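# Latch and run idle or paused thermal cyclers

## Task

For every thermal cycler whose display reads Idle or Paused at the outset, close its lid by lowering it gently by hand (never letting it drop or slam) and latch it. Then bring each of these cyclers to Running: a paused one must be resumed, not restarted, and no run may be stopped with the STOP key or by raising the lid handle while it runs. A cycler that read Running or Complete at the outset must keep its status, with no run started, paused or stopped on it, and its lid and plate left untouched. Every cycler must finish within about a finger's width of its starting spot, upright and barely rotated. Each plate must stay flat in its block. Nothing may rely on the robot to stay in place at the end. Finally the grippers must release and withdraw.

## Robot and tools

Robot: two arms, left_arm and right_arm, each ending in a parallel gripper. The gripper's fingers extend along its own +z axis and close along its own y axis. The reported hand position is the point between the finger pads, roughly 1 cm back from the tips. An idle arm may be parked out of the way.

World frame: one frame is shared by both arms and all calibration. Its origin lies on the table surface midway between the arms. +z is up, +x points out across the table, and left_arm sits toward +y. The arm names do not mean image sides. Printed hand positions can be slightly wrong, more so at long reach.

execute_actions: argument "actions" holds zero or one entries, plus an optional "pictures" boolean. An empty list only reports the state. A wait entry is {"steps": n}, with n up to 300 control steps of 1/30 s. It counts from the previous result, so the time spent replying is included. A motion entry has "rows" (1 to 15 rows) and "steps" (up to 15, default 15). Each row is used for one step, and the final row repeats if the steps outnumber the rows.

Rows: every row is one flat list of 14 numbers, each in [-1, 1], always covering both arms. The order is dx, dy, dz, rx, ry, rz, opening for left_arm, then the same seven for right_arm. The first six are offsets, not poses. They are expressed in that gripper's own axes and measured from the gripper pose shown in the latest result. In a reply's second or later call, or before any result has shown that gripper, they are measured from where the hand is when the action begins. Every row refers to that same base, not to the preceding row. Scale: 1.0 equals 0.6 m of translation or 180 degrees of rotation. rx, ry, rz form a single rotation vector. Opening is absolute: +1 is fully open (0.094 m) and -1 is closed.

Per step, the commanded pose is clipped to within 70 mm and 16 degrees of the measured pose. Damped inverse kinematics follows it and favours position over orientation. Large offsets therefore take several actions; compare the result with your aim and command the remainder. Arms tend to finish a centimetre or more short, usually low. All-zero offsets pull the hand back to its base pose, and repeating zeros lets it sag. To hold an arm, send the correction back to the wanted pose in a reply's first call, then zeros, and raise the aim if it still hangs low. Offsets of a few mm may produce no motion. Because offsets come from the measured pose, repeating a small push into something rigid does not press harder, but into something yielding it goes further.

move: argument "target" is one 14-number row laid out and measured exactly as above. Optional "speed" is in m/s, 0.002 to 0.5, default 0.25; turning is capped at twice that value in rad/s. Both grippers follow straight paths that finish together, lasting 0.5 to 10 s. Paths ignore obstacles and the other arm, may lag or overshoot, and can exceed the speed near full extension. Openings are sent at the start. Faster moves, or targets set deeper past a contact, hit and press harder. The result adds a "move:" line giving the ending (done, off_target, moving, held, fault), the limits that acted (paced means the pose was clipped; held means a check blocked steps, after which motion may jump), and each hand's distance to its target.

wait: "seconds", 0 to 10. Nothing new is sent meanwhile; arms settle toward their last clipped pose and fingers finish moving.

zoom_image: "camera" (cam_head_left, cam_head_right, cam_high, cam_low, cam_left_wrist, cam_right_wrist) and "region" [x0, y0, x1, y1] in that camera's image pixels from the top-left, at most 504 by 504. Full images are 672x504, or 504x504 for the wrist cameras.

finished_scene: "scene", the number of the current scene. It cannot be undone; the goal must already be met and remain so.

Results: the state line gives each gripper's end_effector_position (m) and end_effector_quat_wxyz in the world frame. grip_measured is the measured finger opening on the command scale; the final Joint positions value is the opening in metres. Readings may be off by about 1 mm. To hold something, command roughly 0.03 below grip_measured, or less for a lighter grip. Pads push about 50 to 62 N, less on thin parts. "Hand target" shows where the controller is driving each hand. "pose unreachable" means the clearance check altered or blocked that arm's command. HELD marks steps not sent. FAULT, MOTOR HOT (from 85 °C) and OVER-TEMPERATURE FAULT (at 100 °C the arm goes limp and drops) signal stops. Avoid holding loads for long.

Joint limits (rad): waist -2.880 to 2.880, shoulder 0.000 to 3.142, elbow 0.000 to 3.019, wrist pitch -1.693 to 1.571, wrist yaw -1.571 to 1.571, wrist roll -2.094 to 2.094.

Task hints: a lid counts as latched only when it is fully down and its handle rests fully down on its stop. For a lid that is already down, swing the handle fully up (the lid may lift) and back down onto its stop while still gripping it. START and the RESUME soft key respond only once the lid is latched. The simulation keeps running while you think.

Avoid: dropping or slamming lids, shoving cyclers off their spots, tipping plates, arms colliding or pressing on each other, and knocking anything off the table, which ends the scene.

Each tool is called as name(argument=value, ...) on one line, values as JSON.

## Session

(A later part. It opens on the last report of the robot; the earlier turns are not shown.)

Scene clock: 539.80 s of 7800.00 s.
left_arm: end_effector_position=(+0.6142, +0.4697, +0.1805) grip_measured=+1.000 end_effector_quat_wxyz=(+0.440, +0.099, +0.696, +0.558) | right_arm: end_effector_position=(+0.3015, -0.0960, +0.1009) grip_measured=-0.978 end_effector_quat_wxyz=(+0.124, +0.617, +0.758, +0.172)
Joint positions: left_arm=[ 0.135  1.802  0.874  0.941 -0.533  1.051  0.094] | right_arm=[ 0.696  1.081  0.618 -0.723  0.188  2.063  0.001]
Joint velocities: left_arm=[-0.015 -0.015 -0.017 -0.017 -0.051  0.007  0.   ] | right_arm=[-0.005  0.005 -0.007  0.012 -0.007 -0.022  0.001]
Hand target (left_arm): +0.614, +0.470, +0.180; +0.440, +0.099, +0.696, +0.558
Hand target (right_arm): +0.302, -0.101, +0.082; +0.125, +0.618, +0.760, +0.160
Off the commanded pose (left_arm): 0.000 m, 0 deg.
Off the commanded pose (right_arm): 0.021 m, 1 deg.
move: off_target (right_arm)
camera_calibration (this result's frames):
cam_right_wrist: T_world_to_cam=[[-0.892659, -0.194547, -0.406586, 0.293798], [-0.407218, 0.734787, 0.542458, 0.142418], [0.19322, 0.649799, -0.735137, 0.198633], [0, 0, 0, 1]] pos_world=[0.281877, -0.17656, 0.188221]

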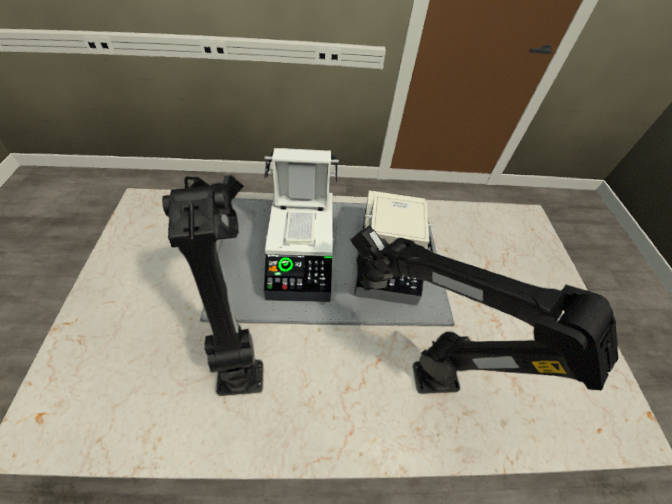

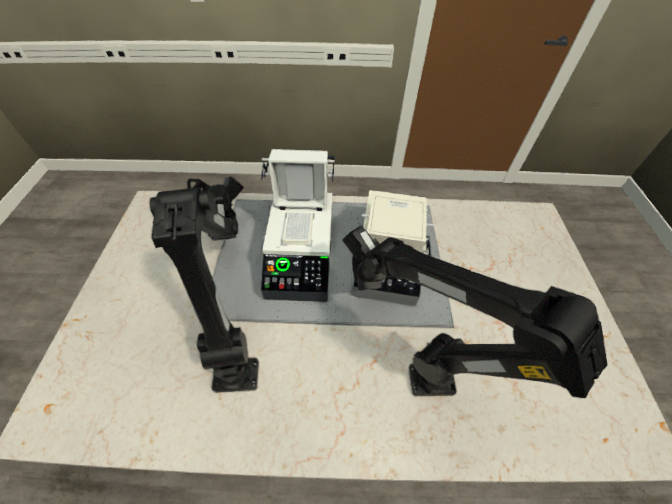

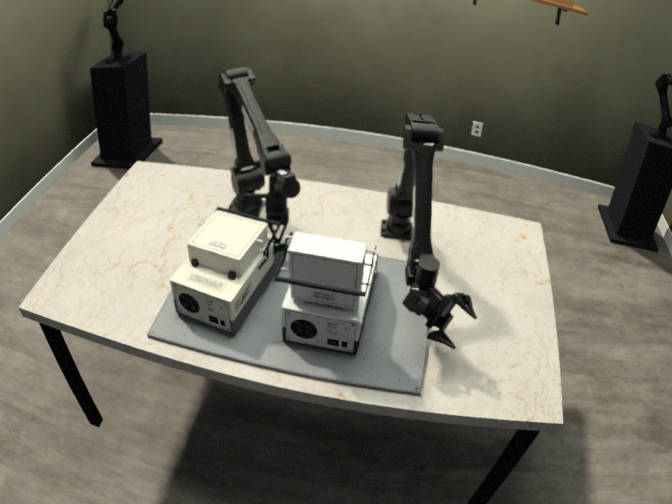

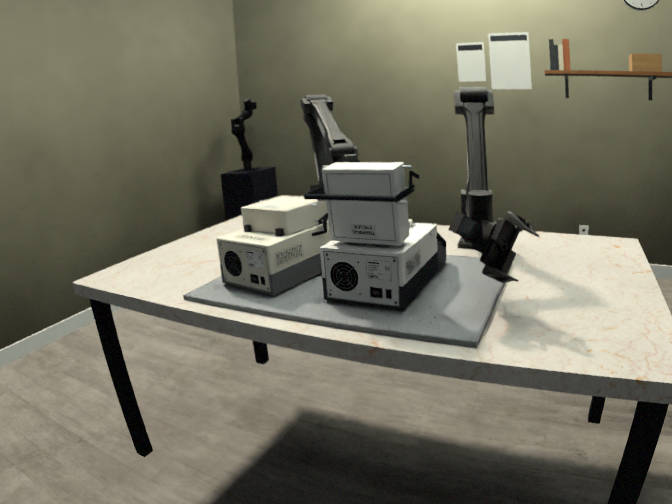

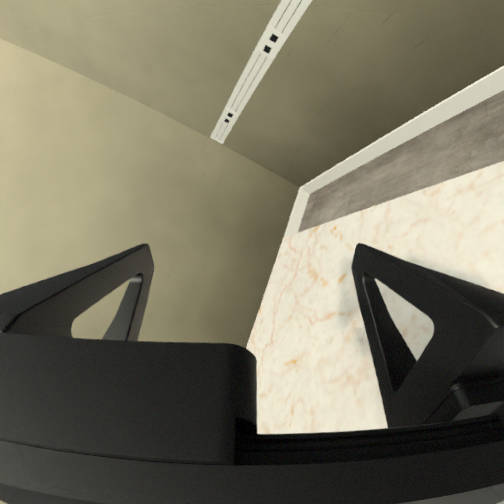

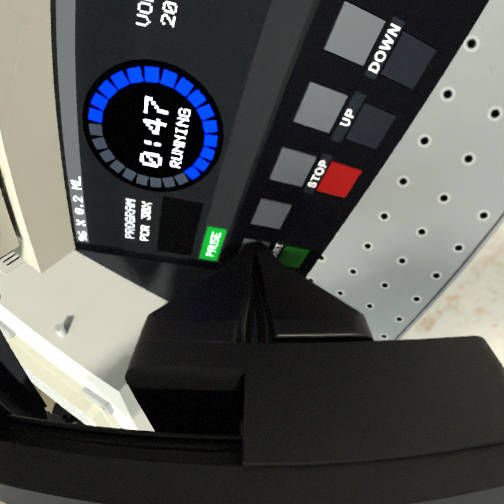

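Running.

move(target=[0,0,0,0,0,0,1,0,-0.05,-0.2,0,0,0,-1])

Scene clock: 548.23 s of 7800.00 s.
left_arm: end_effector_position=(+0.6142, +0.4697, +0.1805) grip_measured=+1.000 end_effector_quat_wxyz=(+0.440, +0.099, +0.696, +0.558) | right_arm: end_effector_position=(+0.2255, -0.1247, +0.1795) grip_measured=-0.978 end_effector_quat_wxyz=(+0.107, +0.585, +0.786, +0.167)
Joint positions: left_arm=[ 0.135  1.802  0.874  0.941 -0.533  1.051  0.094] | right_arm=[ 0.805  0.757  0.671 -1.125  0.181  2.089  0.001]
Joint velocities: left_arm=[-0.005  0.005  0.002  0.002  0.022 -0.051  0.   ] | right_arm=[-0.005  0.015 -0.002 -0.007 -0.022  0.051  0.   ]
Hand target (left_arm): +0.614, +0.470, +0.180; +0.440, +0.099, +0.696, +0.558
Hand target (right_arm): +0.229, -0.117, +0.198; +0.104, +0.588, +0.782, +0.178
Off the commanded pose (left_arm): 0.000 m, 0 deg.
Off the commanded pose (right_arm): 0.021 m, 5 deg.
joint sent to its limit (right arm) — the command would take joint 6 (wrist roll) past its upper limit, so that joint was sent only as far as its limit.
After step 90, 4.50 s passed at rest.
move: off_target (right_arm)
camera_calibration (this result's frames):
cam_right_wrist: T_world_to_cam=[[-0.88246, -0.273758, -0.382518, 0.235884], [-0.455711, 0.6991, 0.550987, 0.0948605], [0.116582, 0.660542, -0.741683, 0.309489], [0, 0, 0, 1]] pos_world=[0.215306, -0.206172, 0.267505]

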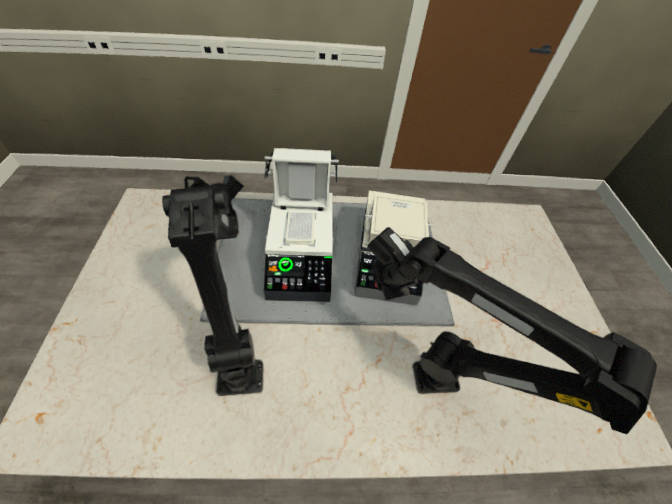

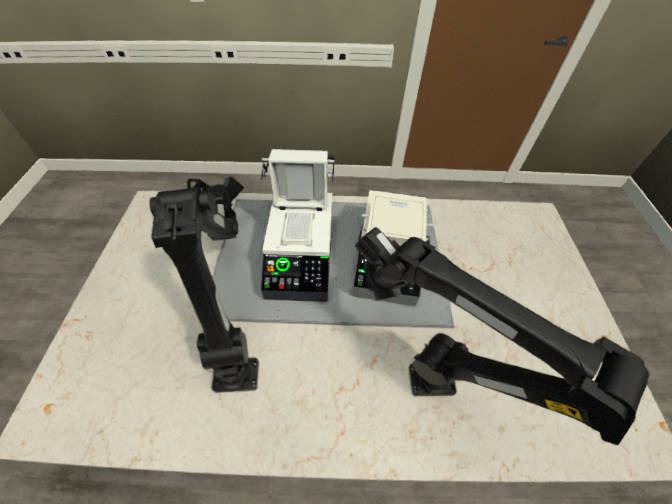

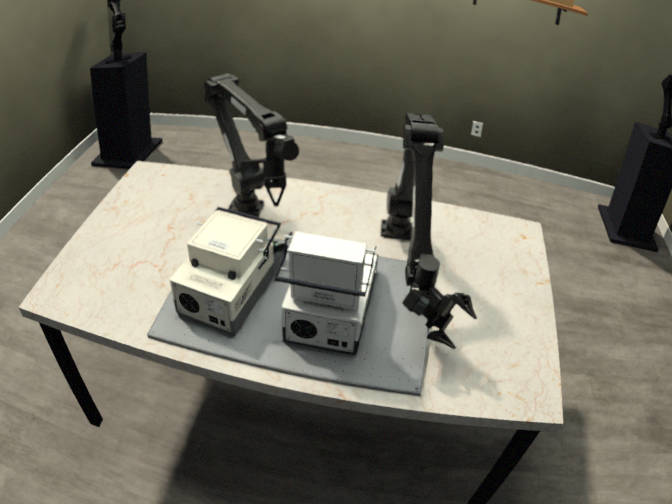

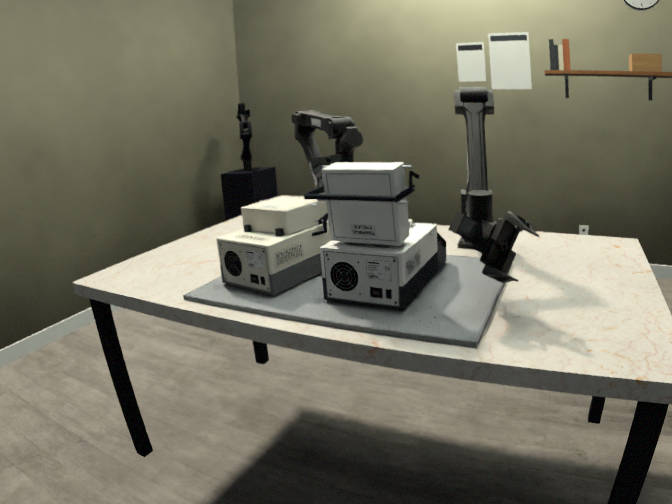

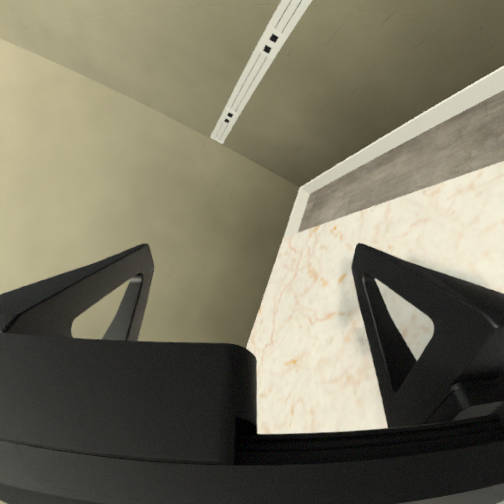

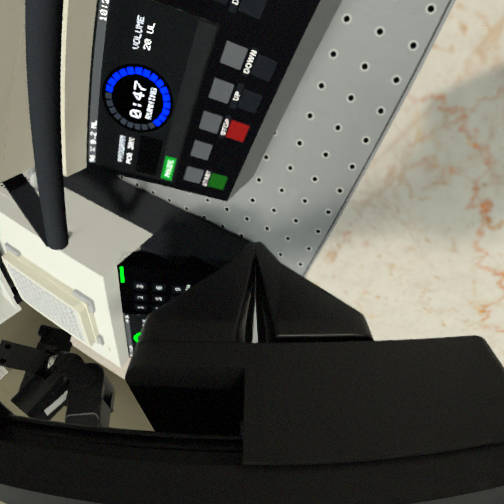

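finished_scene(scene=1)

The scene is finished: the task was done.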